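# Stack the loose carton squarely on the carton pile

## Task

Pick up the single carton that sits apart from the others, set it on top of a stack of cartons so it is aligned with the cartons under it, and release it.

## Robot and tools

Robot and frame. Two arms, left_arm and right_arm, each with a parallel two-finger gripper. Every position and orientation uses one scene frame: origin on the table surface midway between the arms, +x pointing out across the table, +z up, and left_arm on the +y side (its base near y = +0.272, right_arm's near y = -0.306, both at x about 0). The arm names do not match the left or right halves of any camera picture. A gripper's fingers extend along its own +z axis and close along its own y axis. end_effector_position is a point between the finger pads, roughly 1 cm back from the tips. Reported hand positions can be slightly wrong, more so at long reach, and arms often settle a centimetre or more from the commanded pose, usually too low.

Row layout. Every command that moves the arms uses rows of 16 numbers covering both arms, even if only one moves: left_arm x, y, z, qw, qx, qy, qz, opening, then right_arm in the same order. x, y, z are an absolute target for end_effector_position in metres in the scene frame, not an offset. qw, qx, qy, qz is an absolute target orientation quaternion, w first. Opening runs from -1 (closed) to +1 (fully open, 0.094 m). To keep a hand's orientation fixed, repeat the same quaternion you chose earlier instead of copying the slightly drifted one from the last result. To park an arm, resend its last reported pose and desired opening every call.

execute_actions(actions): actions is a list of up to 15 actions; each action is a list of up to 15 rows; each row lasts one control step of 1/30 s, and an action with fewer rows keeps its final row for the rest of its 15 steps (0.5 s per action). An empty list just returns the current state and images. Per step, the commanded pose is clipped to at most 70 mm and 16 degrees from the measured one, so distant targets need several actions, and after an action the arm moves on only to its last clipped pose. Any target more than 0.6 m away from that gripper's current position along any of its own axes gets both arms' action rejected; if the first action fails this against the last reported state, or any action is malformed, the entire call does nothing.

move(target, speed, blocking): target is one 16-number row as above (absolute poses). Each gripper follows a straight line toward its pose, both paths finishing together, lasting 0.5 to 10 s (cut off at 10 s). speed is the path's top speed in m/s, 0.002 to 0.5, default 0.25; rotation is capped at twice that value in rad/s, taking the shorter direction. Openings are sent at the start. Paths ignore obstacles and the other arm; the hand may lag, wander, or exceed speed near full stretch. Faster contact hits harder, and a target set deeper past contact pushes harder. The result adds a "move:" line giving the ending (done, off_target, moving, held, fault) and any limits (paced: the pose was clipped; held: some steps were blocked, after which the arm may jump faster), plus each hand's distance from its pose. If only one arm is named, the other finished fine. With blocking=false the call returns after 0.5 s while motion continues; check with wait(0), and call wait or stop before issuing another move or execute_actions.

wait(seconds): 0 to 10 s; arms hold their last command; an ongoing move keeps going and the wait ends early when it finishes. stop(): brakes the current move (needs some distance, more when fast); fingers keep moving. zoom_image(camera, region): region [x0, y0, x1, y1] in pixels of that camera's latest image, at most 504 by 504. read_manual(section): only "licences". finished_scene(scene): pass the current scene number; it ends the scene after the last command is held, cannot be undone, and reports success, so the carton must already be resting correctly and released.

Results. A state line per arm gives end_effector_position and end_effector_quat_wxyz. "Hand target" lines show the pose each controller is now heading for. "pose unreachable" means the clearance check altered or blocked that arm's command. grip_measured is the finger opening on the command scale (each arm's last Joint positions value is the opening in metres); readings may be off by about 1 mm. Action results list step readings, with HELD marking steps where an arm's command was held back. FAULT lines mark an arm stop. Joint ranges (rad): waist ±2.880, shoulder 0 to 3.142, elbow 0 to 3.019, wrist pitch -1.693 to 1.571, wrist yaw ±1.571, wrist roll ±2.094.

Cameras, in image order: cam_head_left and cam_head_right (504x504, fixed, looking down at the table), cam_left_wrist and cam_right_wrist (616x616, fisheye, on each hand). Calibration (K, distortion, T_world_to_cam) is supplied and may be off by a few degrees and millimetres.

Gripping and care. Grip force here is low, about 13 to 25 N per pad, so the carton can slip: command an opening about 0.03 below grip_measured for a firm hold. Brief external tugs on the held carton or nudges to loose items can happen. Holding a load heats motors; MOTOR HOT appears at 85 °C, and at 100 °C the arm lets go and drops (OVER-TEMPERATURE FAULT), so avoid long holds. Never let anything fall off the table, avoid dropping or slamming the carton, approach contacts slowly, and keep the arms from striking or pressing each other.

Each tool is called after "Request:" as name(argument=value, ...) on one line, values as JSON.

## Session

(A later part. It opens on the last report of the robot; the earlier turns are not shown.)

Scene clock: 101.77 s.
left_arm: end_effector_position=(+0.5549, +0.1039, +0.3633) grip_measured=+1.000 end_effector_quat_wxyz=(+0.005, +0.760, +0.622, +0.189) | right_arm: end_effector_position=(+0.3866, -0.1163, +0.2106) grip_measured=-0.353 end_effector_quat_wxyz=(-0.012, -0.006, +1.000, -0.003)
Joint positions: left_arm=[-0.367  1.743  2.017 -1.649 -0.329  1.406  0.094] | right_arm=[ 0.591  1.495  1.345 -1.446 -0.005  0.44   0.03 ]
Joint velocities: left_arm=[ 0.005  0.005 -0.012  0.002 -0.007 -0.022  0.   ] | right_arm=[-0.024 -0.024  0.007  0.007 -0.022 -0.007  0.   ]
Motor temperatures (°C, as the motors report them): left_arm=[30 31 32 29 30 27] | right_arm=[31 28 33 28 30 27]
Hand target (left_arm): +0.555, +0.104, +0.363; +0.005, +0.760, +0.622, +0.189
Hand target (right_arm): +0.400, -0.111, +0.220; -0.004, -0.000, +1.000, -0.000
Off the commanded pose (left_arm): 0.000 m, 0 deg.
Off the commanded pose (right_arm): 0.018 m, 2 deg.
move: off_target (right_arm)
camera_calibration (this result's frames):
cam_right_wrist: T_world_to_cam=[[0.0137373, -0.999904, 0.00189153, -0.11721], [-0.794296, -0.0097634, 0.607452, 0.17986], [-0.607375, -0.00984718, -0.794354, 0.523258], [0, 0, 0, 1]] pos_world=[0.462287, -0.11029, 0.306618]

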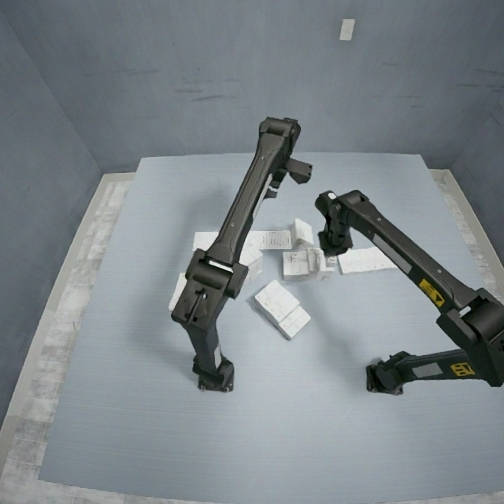

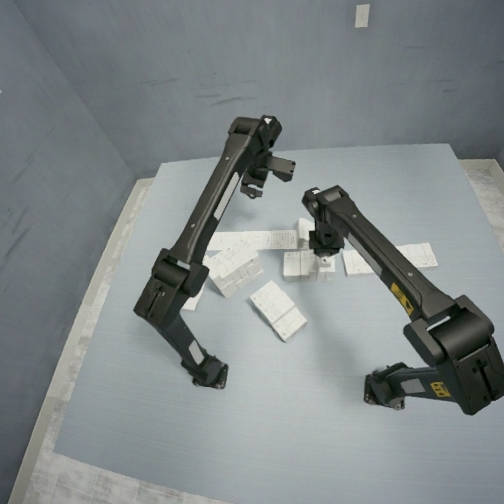

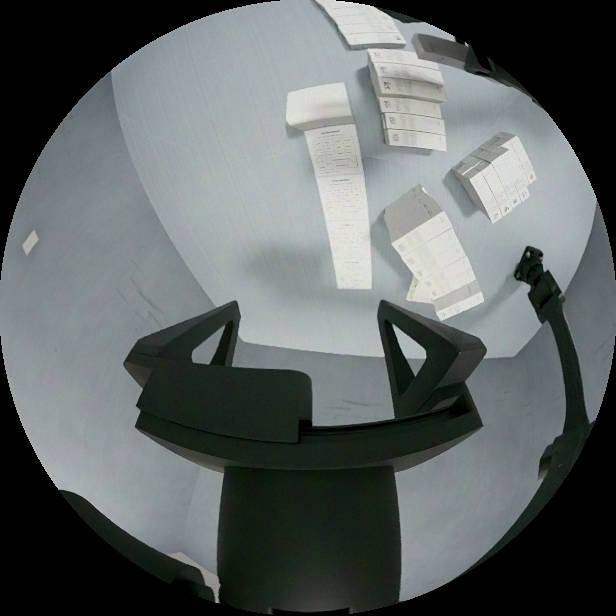

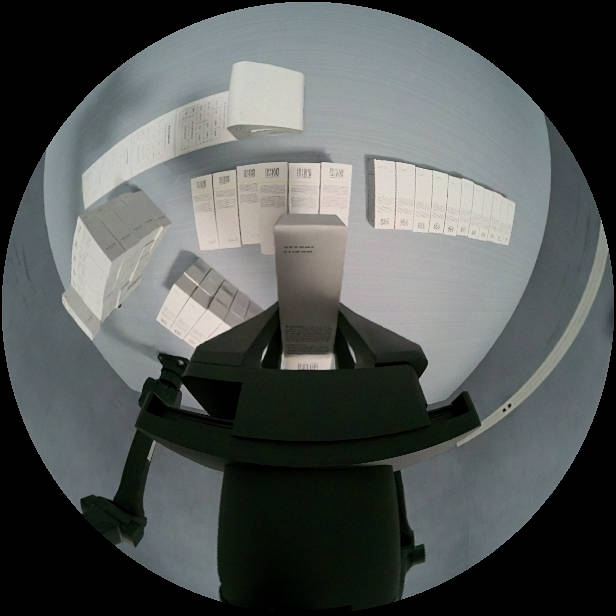

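Request:
move(target=[0.5549,0.1039,0.3633,0.005,0.76,0.622,0.189,1,0.435,-0.107,0.16,0,0,1,0,-0.4], speed=0.08)

Request:
zoom_image(camera="cam_left_wrist", region=[320, 20, 500, 180])

Request:
zoom_image(camera="cam_head_left", region=[260, 210, 380, 300])

Request:
zoom_image(camera="cam_right_wrist", region=[180, 100, 440, 300])

Scene clock: 128.57 s.
left_arm: end_effector_position=(+0.5549, +0.1039, +0.3633) grip_measured=+1.000 end_effector_quat_wxyz=(+0.005, +0.760, +0.622, +0.189) | right_arm: end_effector_position=(+0.4238, -0.1081, +0.1642) grip_measured=-0.353 end_effector_quat_wxyz=(-0.003, +0.000, +1.000, +0.000)
Joint positions: left_arm=[-0.367  1.743  2.017 -1.649 -0.329  1.406  0.094] | right_arm=[ 0.573  1.602  1.345 -1.319 -0.002  0.435  0.03 ]
Joint velocities: left_arm=[ 0.005 -0.005  0.007  0.017  0.022 -0.066  0.   ] | right_arm=[ 0.005 -0.005 -0.022  0.007  0.022 -0.037  0.   ]
Motor temperatures (°C, as the motors report them): left_arm=[30 31 33 29 30 27] | right_arm=[31 28 37 28 30 27]
Hand target (left_arm): +0.555, +0.104, +0.363; +0.005, +0.760, +0.622, +0.189
Hand target (right_arm): +0.435, -0.107, +0.160; +0.000, +0.000, +1.000, +0.000
Off the commanded pose (left_arm): 0.000 m, 0 deg.
Off the commanded pose (right_arm): 0.012 m, 0 deg.
move: off_target (right_arm)
camera_calibration (this result's frames):
cam_right_wrist: T_world_to_cam=[[0.000828409, -0.999993, -0.00363232, -0.103114], [-0.805698, -0.00281896, 0.59232, 0.245765], [-0.592326, 0.00243587, -0.805695, 0.505944], [0, 0, 0, 1]] pos_world=[0.497781, -0.103653, 0.26169]

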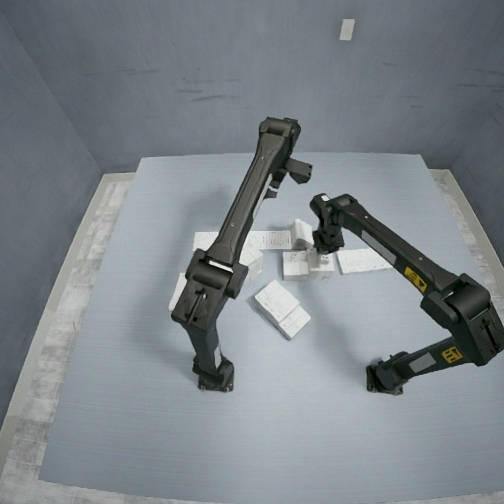

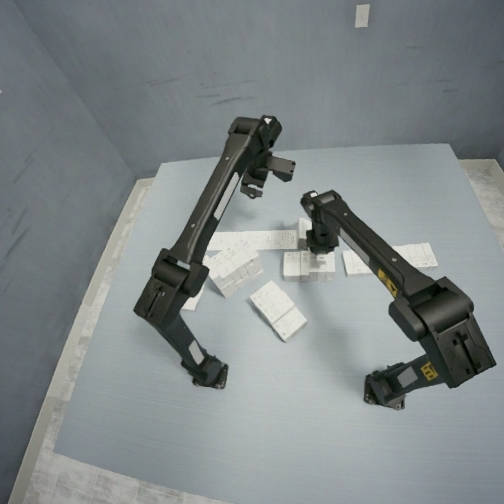

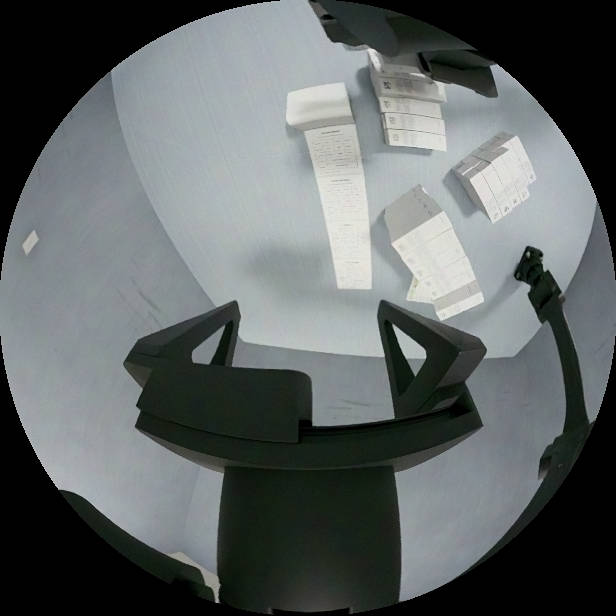

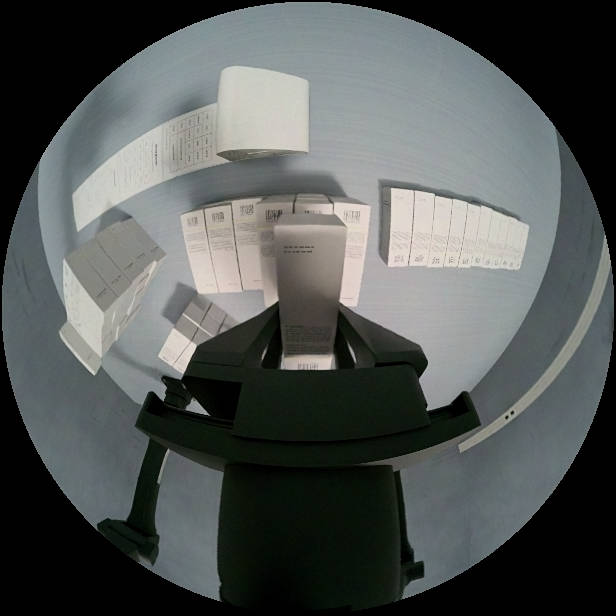

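Region (320, 20, 500, 180) of cam_left_wrist's 616x616 image, scaled by 2.800, with more detail than that image has.

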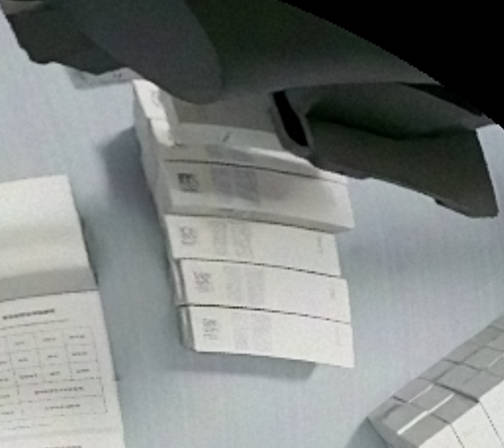

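Region (260, 210, 380, 300) of cam_head_left's 504x504 image, scaled by 4.200, with more detail than that image has; it fills the top 378 rows of this view, and the rest is white.

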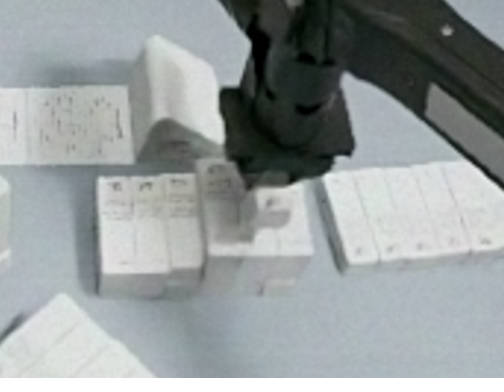

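Region (180, 100, 440, 300) of cam_right_wrist's 616x616 image, scaled by 1.938, with more detail than that image has; it fills the top 388 rows of this view, and the rest is white.

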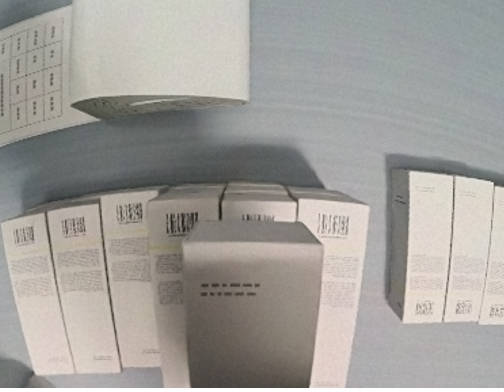

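Request:
move(target=[0.5549,0.1039,0.3633,0.005,0.76,0.622,0.189,1,0.437,-0.111,0.115,0,0,1,0,-0.4], speed=0.04)

Request:
zoom_image(camera="cam_head_left", region=[260, 210, 380, 300])

Request:
zoom_image(camera="cam_right_wrist", region=[180, 140, 440, 340])

Scene clock: 141.63 s.
left_arm: end_effector_position=(+0.5549, +0.1039, +0.3633) grip_measured=+1.000 end_effector_quat_wxyz=(+0.005, +0.760, +0.622, +0.189) | right_arm: end_effector_position=(+0.4359, -0.1068, +0.1327) grip_measured=-0.353 end_effector_quat_wxyz=(+0.012, -0.000, +1.000, +0.007)
Joint positions: left_arm=[-0.367  1.743  2.017 -1.649 -0.329  1.406  0.094] | right_arm=[ 0.565  1.634  1.299 -1.207 -0.002  0.426  0.03 ]
Joint velocities: left_arm=[-0.005 -0.005 -0.022 -0.002 -0.051 -0.022  0.   ] | right_arm=[-0.005 -0.015  0.012 -0.012  0.022  0.007 -0.001]
Motor temperatures (°C, as the motors report them): left_arm=[30 31 33 29 30 27] | right_arm=[31 29 36 28 30 27]
Hand target (left_arm): +0.555, +0.104, +0.363; +0.005, +0.760, +0.622, +0.189
Hand target (right_arm): +0.437, -0.111, +0.115; -0.000, -0.000, +1.000, +0.000
Off the commanded pose (left_arm): 0.000 m, 0 deg.
Off the commanded pose (right_arm): 0.018 m, 2 deg.
move: off_target (right_arm)
camera_calibration (this result's frames):
cam_right_wrist: T_world_to_cam=[[0.00190901, -0.999848, -0.0173504, -0.100526], [-0.823223, -0.0114214, 0.567604, 0.284172], [-0.567715, 0.0131997, -0.823119, 0.480412], [0, 0, 0, 1]] pos_world=[0.506866, -0.103606, 0.232395]

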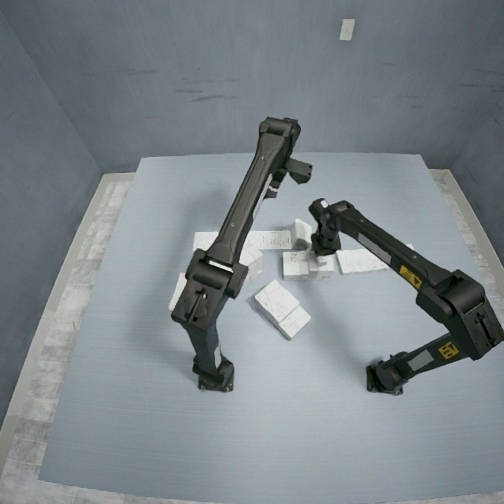

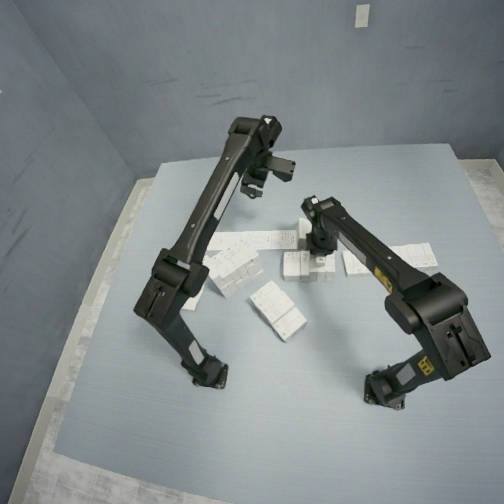

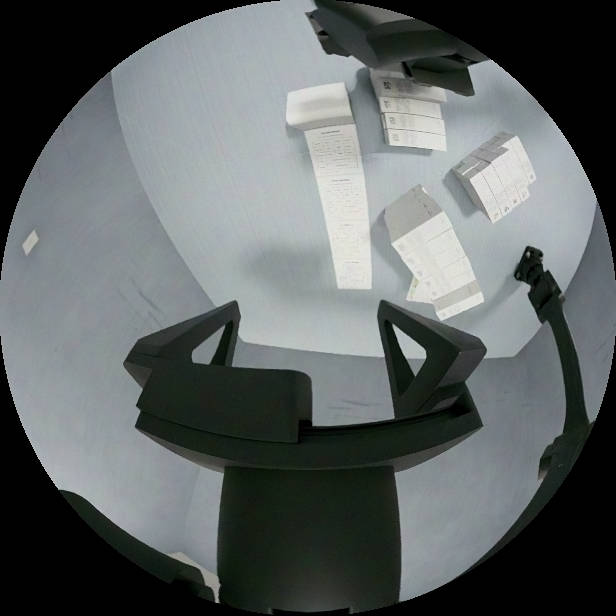

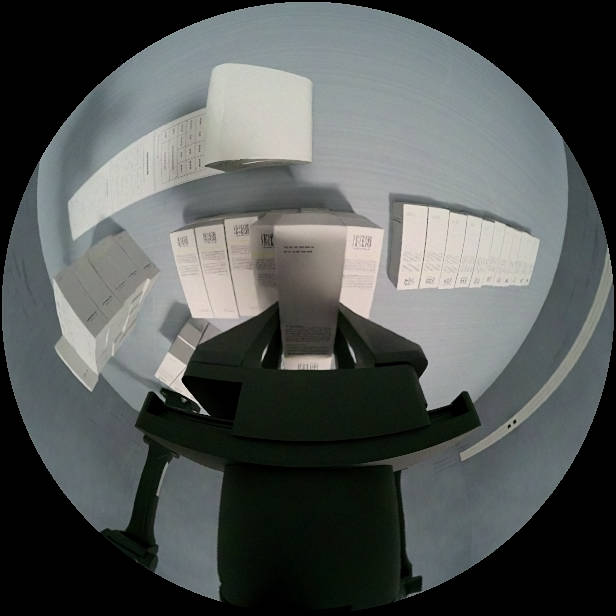

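Region (260, 210, 380, 300) of cam_head_left's 504x504 image, scaled by 4.200, with more detail than that image has; it fills the top 378 rows of this view, and the rest is white.

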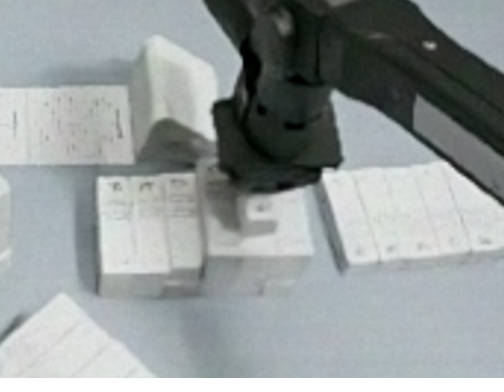

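Region (180, 140, 440, 340) of cam_right_wrist's 616x616 image, scaled by 1.938, with more detail than that image has; it fills the top 388 rows of this view, and the rest is white.

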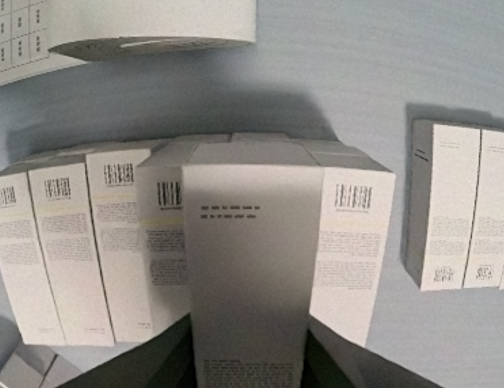

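Request:
move(target=[0.5549,0.1039,0.3633,0.005,0.76,0.622,0.189,1,0.428,-0.117,0.100,0,0,1,0,-0.4], speed=0.02)

Request:
zoom_image(camera="cam_head_left", region=[260, 210, 380, 300])

Request:
zoom_image(camera="cam_right_wrist", region=[180, 140, 440, 340])

Scene clock: 159.37 s.
left_arm: end_effector_position=(+0.5549, +0.1039, +0.3633) grip_measured=+1.000 end_effector_quat_wxyz=(+0.005, +0.760, +0.622, +0.189) | right_arm: end_effector_position=(+0.4279, -0.1120, +0.1134) grip_measured=-0.353 end_effector_quat_wxyz=(+0.008, +0.000, +1.000, +0.005)
Joint positions: left_arm=[-0.367  1.743  2.017 -1.649 -0.329  1.406  0.094] | right_arm=[ 0.562  1.634  1.245 -1.162 -0.002  0.424  0.03 ]
Joint velocities: left_arm=[-0.015  0.005  0.002  0.002  0.022 -0.022  0.   ] | right_arm=[ 0.005 -0.015 -0.007  0.017  0.081 -0.007 -0.   ]
Motor temperatures (°C, as the motors report them): left_arm=[30 31 33 29 30 27] | right_arm=[31 29 35 28 30 27]
Hand target (left_arm): +0.555, +0.104, +0.363; +0.005, +0.760, +0.622, +0.189
Hand target (right_arm): +0.428, -0.117, +0.100; +0.000, +0.000, +1.000, +0.000
Off the commanded pose (left_arm): 0.000 m, 0 deg.
Off the commanded pose (right_arm): 0.014 m, 1 deg.
move: off_target (right_arm)
camera_calibration (this result's frames):
cam_right_wrist: T_world_to_cam=[[0.00140324, -0.999905, -0.0136927, -0.106263], [-0.818681, -0.0090117, 0.574178, 0.28604], [-0.574247, 0.0104042, -0.818616, 0.462057], [0, 0, 0, 1]] pos_world=[0.49966, -0.108482, 0.212554]

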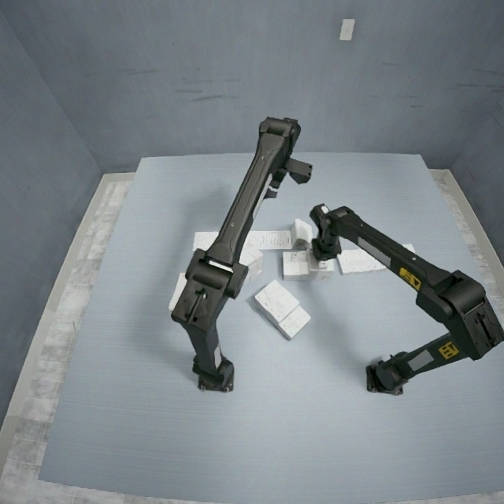

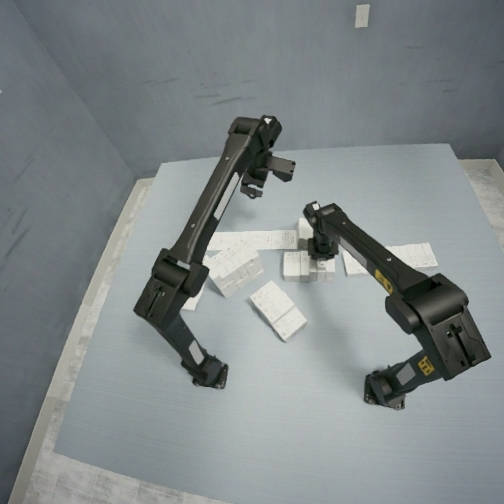

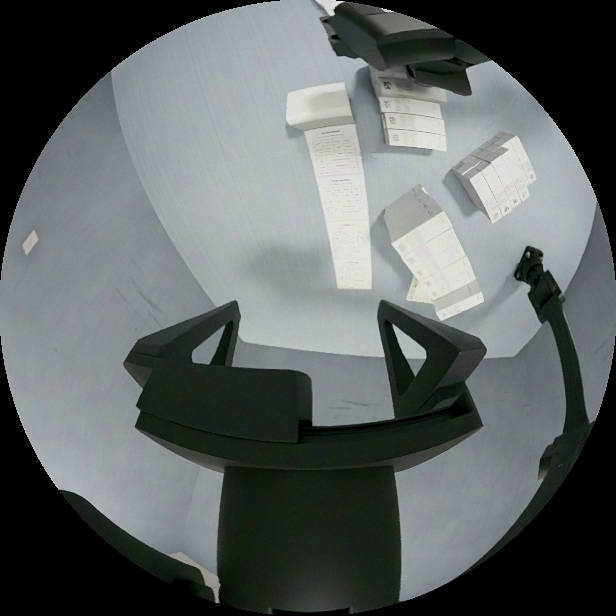

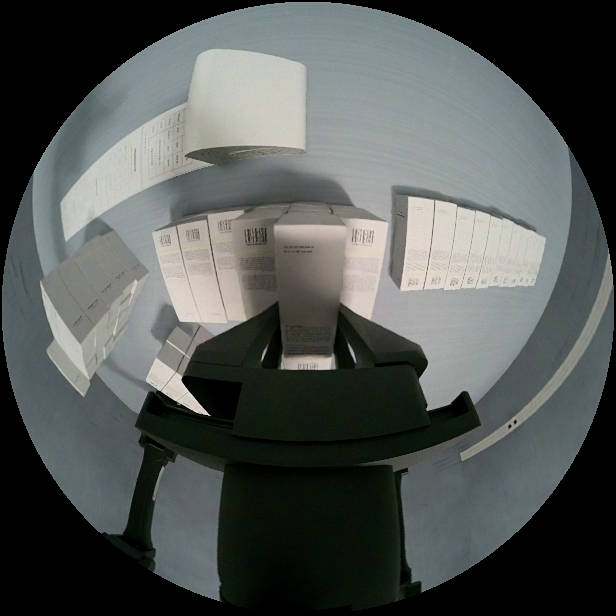

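Region (260, 210, 380, 300) of cam_head_left's 504x504 image, scaled by 4.200, with more detail than that image has; it fills the top 378 rows of this view, and the rest is white.

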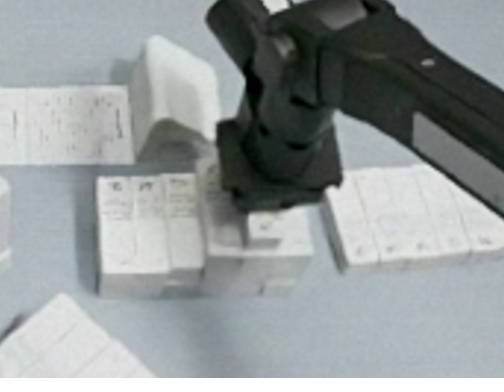

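Region (180, 140, 440, 340) of cam_right_wrist's 616x616 image, scaled by 1.938, with more detail than that image has; it fills the top 388 rows of this view, and the rest is white.

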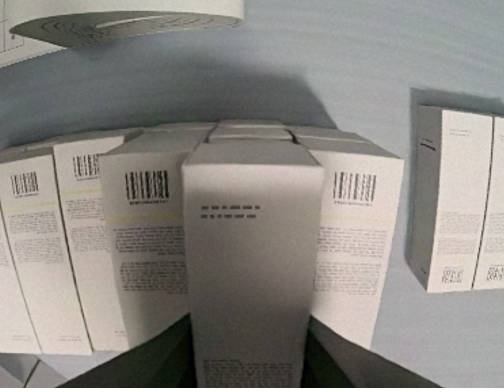

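Request:
move(target=[0.5549,0.1039,0.3633,0.005,0.76,0.622,0.189,1,0.426,-0.117,0.088,0,0,1,0,-0.4], speed=0.01)

Request:
zoom_image(camera="cam_head_left", region=[260, 210, 380, 300])

Request:
zoom_image(camera="cam_right_wrist", region=[180, 140, 440, 340])

Scene clock: 167.90 s.
left_arm: end_effector_position=(+0.5549, +0.1039, +0.3633) grip_measured=+1.000 end_effector_quat_wxyz=(+0.005, +0.760, +0.622, +0.189) | right_arm: end_effector_position=(+0.4296, -0.1112, +0.1116) grip_measured=-0.353 end_effector_quat_wxyz=(+0.014, +0.000, +1.000, +0.008)
Joint positions: left_arm=[-0.367  1.743  2.017 -1.649 -0.329  1.406  0.094] | right_arm=[ 0.562  1.633  1.238 -1.144 -0.002  0.424  0.03 ]
Joint velocities: left_arm=[-0.005 -0.005 -0.012 -0.017  0.022 -0.007  0.   ] | right_arm=[-0.015 -0.024 -0.002 -0.017 -0.022 -0.007  0.   ]
Motor temperatures (°C, as the motors report them): left_arm=[30 31 33 29 30 27] | right_arm=[31 29 34 28 30 27]
Hand target (left_arm): +0.555, +0.104, +0.363; +0.005, +0.760, +0.622, +0.189
Hand target (right_arm): +0.425, -0.117, +0.089; -0.000, +0.000, +1.000, +0.000
Off the commanded pose (left_arm): 0.000 m, 0 deg.
Off the commanded pose (right_arm): 0.025 m, 2 deg.
move: off_target (right_arm)
camera_calibration (this result's frames):
cam_right_wrist: T_world_to_cam=[[0.00158998, -0.999821, -0.0188452, -0.105034], [-0.825217, -0.0119559, 0.564689, 0.292009], [-0.564814, 0.0146536, -0.825088, 0.458647], [0, 0, 0, 1]] pos_world=[0.500188, -0.108244, 0.21155]

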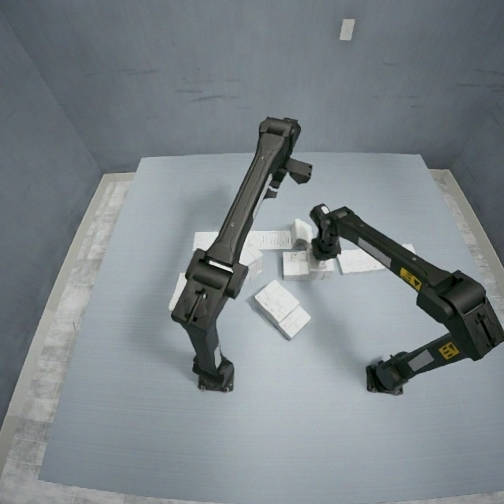

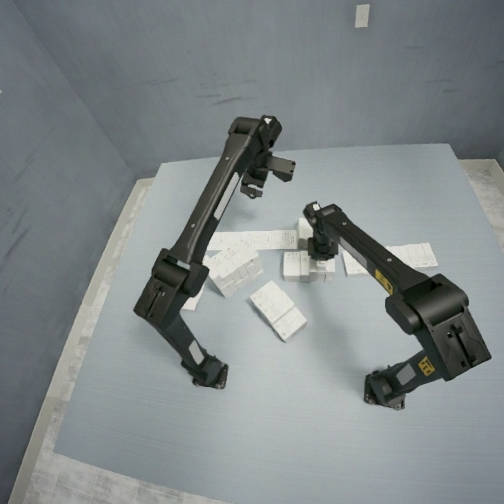

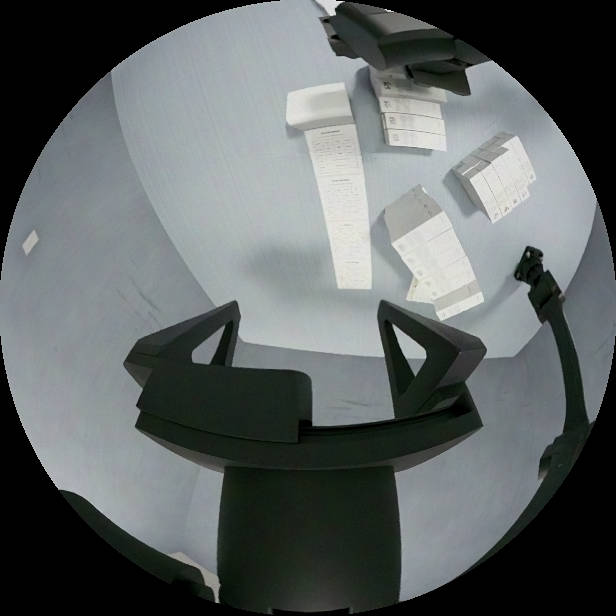

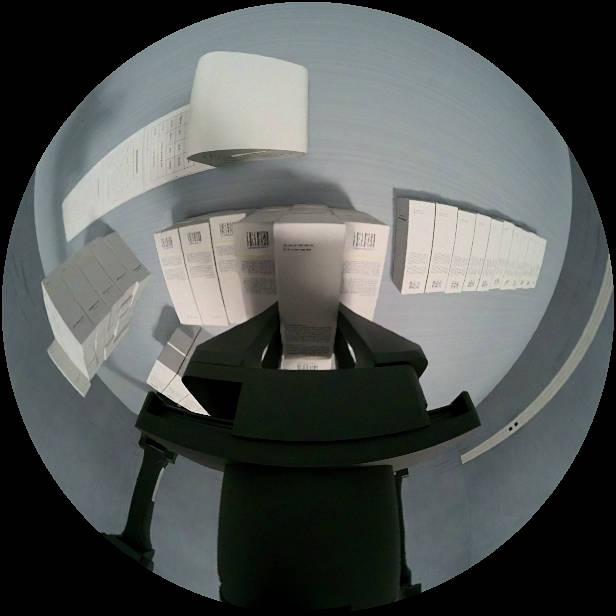

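Region (260, 210, 380, 300) of cam_head_left's 504x504 image, scaled by 4.200, with more detail than that image has; it fills the top 378 rows of this view, and the rest is white.

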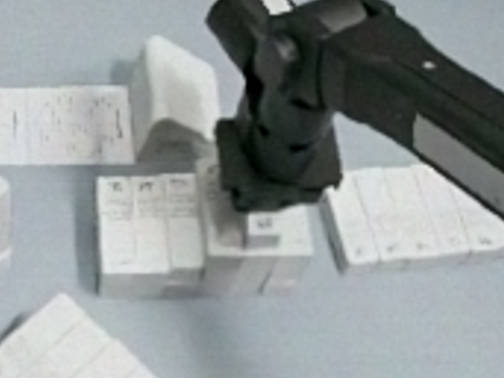

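Region (180, 140, 440, 340) of cam_right_wrist's 616x616 image, scaled by 1.938, with more detail than that image has; it fills the top 388 rows of this view, and the rest is white.

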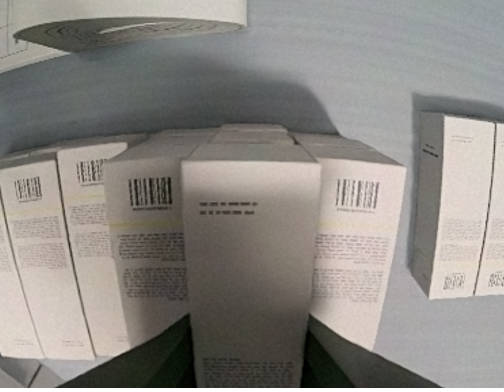

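Request:
move(target=[0.5549,0.1039,0.3633,0.005,0.76,0.622,0.189,1,0.423,-0.117,0.112,0,0,1,0,-0.4], speed=0.02)

Request:
zoom_image(camera="cam_right_wrist", region=[180, 140, 440, 340])

Scene clock: 182.90 s.
left_arm: end_effector_position=(+0.5549, +0.1039, +0.3633) grip_measured=+1.000 end_effector_quat_wxyz=(+0.005, +0.760, +0.622, +0.189) | right_arm: end_effector_position=(+0.4260, -0.1129, +0.1124) grip_measured=-0.353 end_effector_quat_wxyz=(+0.008, +0.000, +1.000, +0.005)
Joint positions: left_arm=[-0.367  1.743  2.017 -1.649 -0.329  1.406  0.094] | right_arm=[ 0.562  1.631  1.238 -1.16  -0.002  0.424  0.03 ]
Joint velocities: left_arm=[-0.005 -0.015 -0.022 -0.002  0.081  0.022  0.   ] | right_arm=[-0.005 -0.015 -0.002 -0.002  0.051 -0.007 -0.   ]
Motor temperatures (°C, as the motors report them): left_arm=[30 31 33 29 30 27] | right_arm=[31 29 34 28 30 27]
Hand target (left_arm): +0.555, +0.104, +0.363; +0.005, +0.760, +0.622, +0.189
Hand target (right_arm): +0.423, -0.117, +0.112; +0.000, +0.000, +1.000, -0.000
Off the commanded pose (left_arm): 0.000 m, 0 deg.
Off the commanded pose (right_arm): 0.005 m, 1 deg.
move: done
camera_calibration (this result's frames):
cam_right_wrist: T_world_to_cam=[[0.0013798, -0.999918, -0.01272, -0.107286], [-0.817972, -0.00844584, 0.575197, 0.284773], [-0.575257, 0.00961097, -0.817916, 0.460379], [0, 0, 0, 1]] pos_world=[0.497921, -0.109297, 0.211387]

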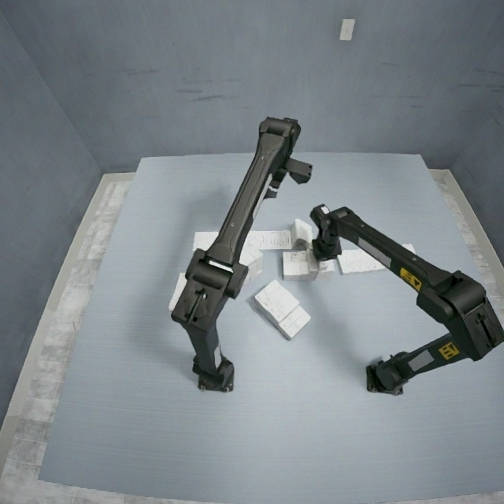

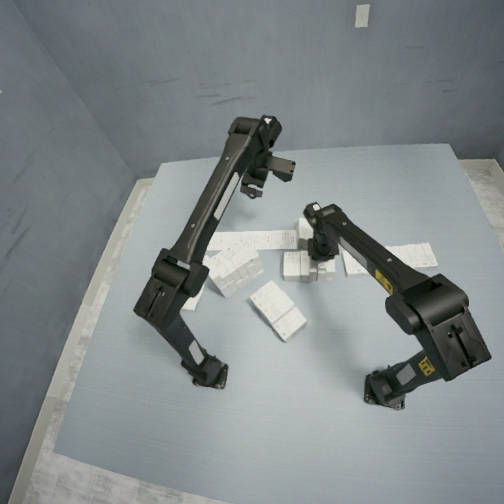

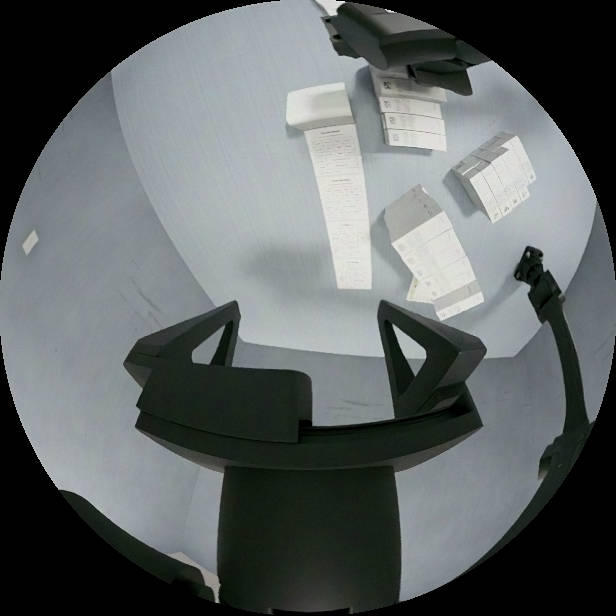

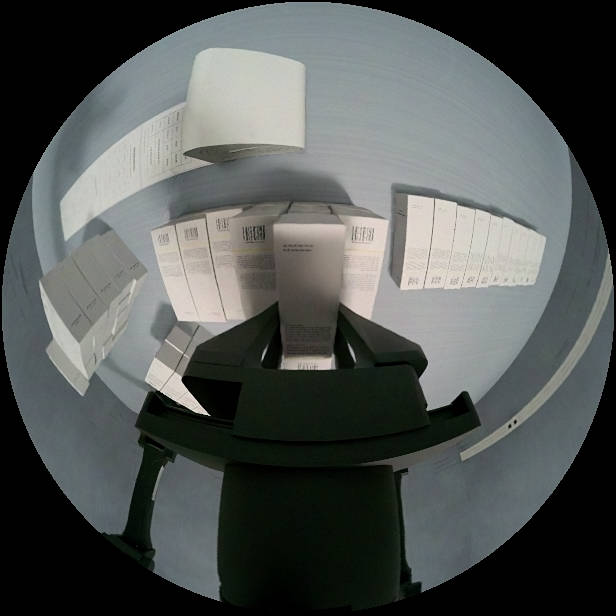

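Region (180, 140, 440, 340) of cam_right_wrist's 616x616 image, scaled by 1.938, with more detail than that image has; it fills the top 388 rows of this view, and the rest is white.

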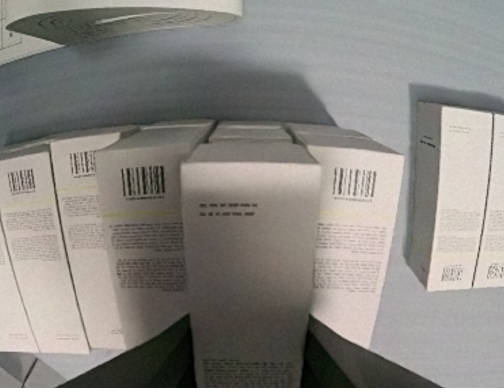

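Request:
move(target=[0.5549,0.1039,0.3633,0.005,0.76,0.622,0.189,1,0.423,-0.117,0.112,0,0,1,0,0.1], speed=0.02)

Request:
move(target=[0.5549,0.1039,0.3633,0.005,0.76,0.622,0.189,1,0.40,-0.16,0.25,0,0,1,0,0.1], speed=0.15)

Request:
zoom_image(camera="cam_right_wrist", region=[150, 100, 410, 300])

Request:
zoom_image(camera="cam_head_left", region=[260, 210, 380, 300])

Scene clock: 189.37 s.
left_arm: end_effector_position=(+0.5549, +0.1039, +0.3633) grip_measured=+1.000 end_effector_quat_wxyz=(+0.005, +0.760, +0.622, +0.189) | right_arm: end_effector_position=(+0.4246, -0.1135, +0.1123) grip_measured=+0.098 end_effector_quat_wxyz=(+0.005, +0.000, +1.000, +0.003)
Joint positions: left_arm=[-0.367  1.743  2.017 -1.649 -0.329  1.406  0.094] | right_arm=[ 0.562  1.631  1.238 -1.166 -0.002  0.424  0.052]
Joint velocities: left_arm=[-0.005 -0.005 -0.027 -0.002  0.037 -0.007  0.   ] | right_arm=[-0.005 -0.005 -0.012 -0.002  0.037  0.066 -0.   ]
Motor temperatures (°C, as the motors report them): left_arm=[30 31 33 29 30 27] | right_arm=[31 29 34 28 30 27]
Hand target (left_arm): +0.555, +0.104, +0.363; +0.005, +0.760, +0.622, +0.189
Hand target (right_arm): +0.423, -0.117, +0.112; +0.000, +0.000, +1.000, -0.000
Off the commanded pose (left_arm): 0.000 m, 0 deg.
Off the commanded pose (right_arm): 0.004 m, 1 deg.
move: done
camera_calibration (this result's frames):
cam_right_wrist: T_world_to_cam=[[0.00131243, -0.999948, -0.0100646, -0.108212], [-0.814556, -0.00690734, 0.580044, 0.281771], [-0.580083, 0.00743695, -0.814523, 0.460952], [0, 0, 0, 1]] pos_world=[0.497051, -0.109688, 0.210928]

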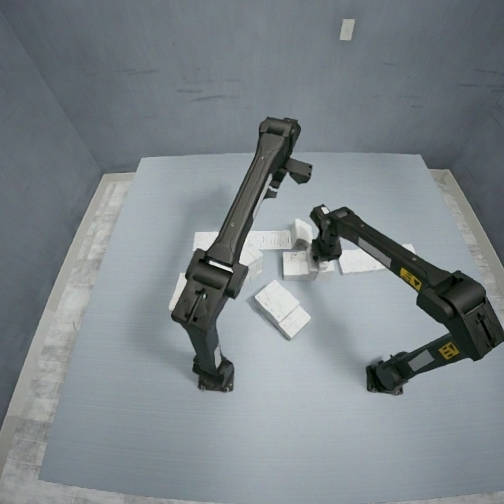

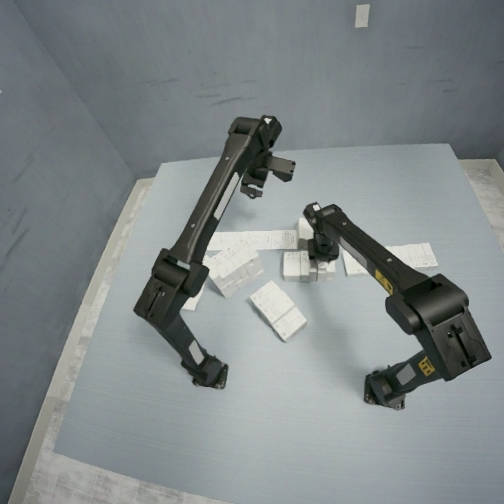

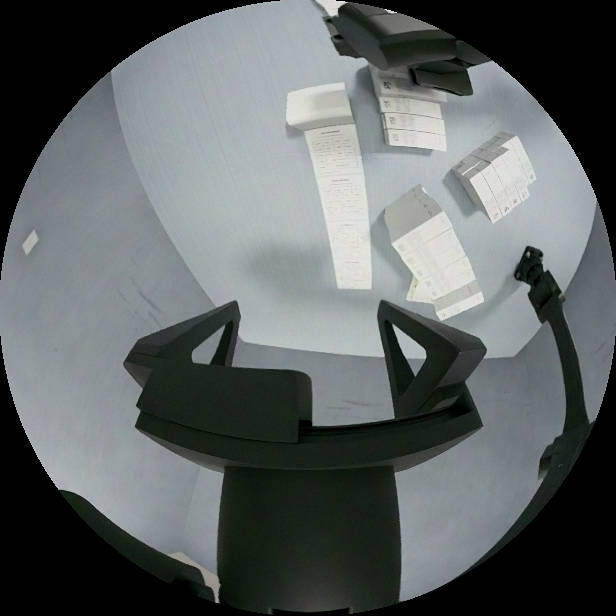

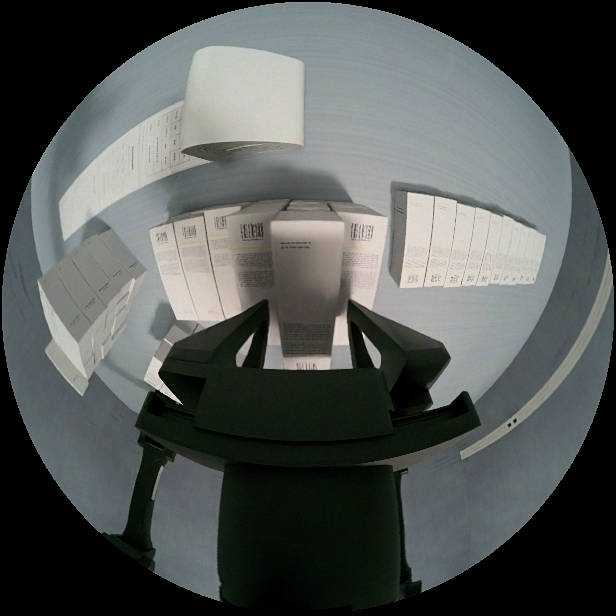

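Scene clock: 190.77 s.
left_arm: end_effector_position=(+0.5549, +0.1039, +0.3633) grip_measured=+1.000 end_effector_quat_wxyz=(+0.005, +0.760, +0.622, +0.189) | right_arm: end_effector_position=(+0.3889, -0.1608, +0.2314) grip_measured=+0.098 end_effector_quat_wxyz=(-0.018, +0.002, +1.000, -0.006)
Joint positions: left_arm=[-0.367  1.743  2.017 -1.649 -0.329  1.406  0.094] | right_arm=[ 0.495  1.457  1.359 -1.51  -0.001  0.359  0.052]
Joint velocities: left_arm=[ 0.005  0.015 -0.002  0.012  0.037 -0.022  0.   ] | right_arm=[-0.005 -0.005 -0.022 -0.022 -0.022 -0.022  0.001]
Motor temperatures (°C, as the motors report them): left_arm=[30 31 33 29 30 27] | right_arm=[31 29 35 28 30 27]
Hand target (left_arm): +0.555, +0.104, +0.363; +0.005, +0.760, +0.622, +0.189
Hand target (right_arm): +0.398, -0.160, +0.250; +0.001, +0.000, +1.000, +0.000
Off the commanded pose (left_arm): 0.000 m, 0 deg.
Off the commanded pose (right_arm): 0.022 m, 2 deg.
move: off_target (right_arm)
camera_calibration (this result's frames):
cam_right_wrist: T_world_to_cam=[[-0.001751, -0.999962, 0.00849576, -0.157309], [-0.787363, 0.00661617, 0.616454, 0.166517], [-0.616487, -0.00560984, -0.787345, 0.543409], [0, 0, 0, 1]] pos_world=[0.465839, -0.155357, 0.326536]

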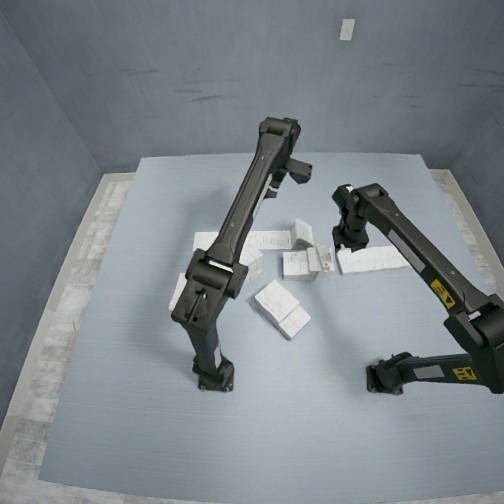

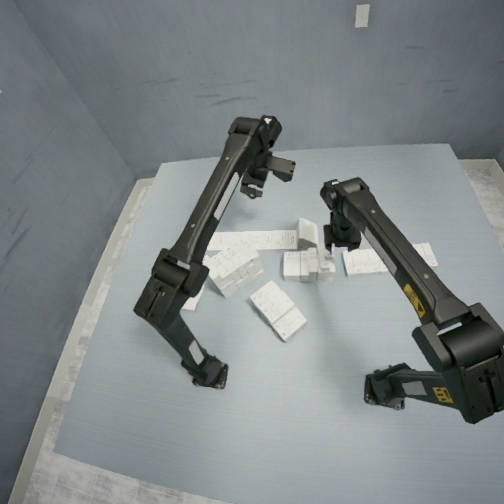

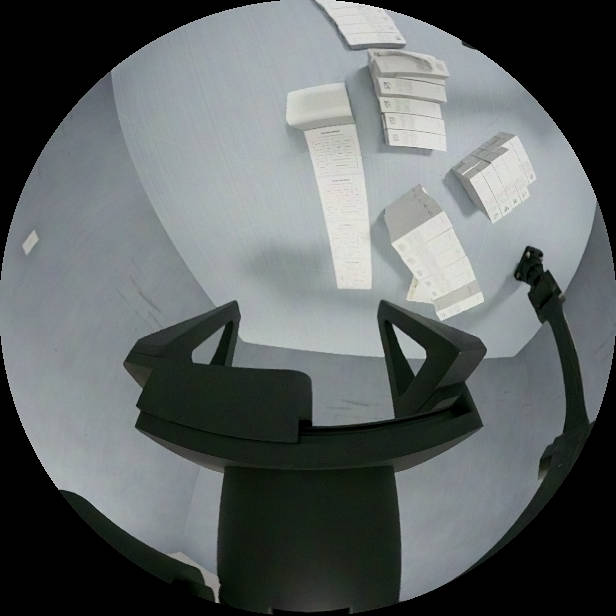

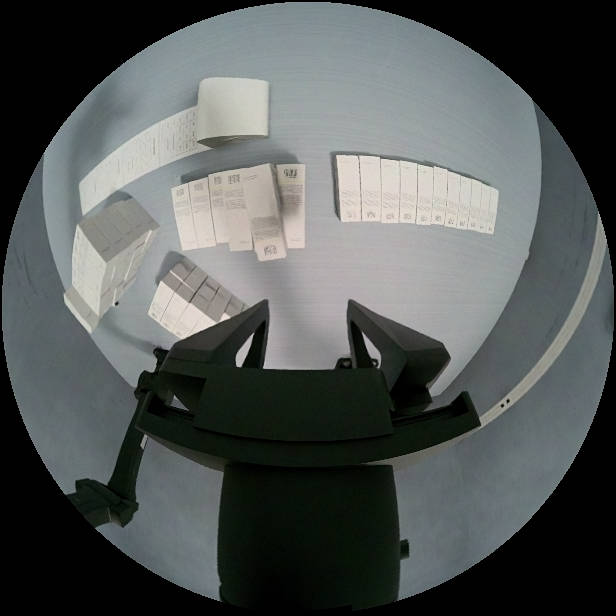

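Region (150, 100, 410, 300) of cam_right_wrist's 616x616 image, scaled by 1.938, with more detail than that image has; it fills the top 388 rows of this view, and the rest is white.

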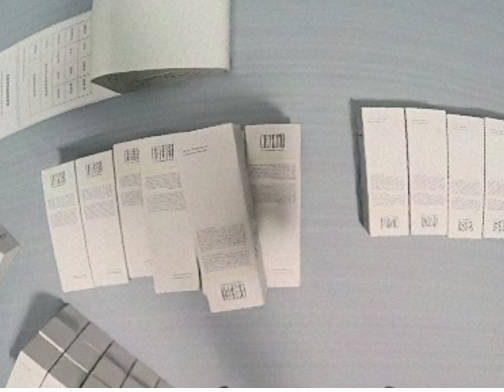

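Region (260, 210, 380, 300) of cam_head_left's 504x504 image, scaled by 4.200, with more detail than that image has; it fills the top 378 rows of this view, and the rest is white.

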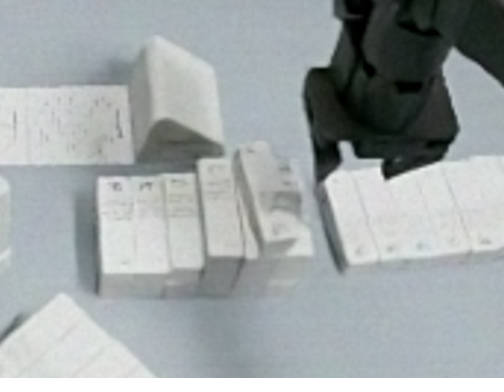

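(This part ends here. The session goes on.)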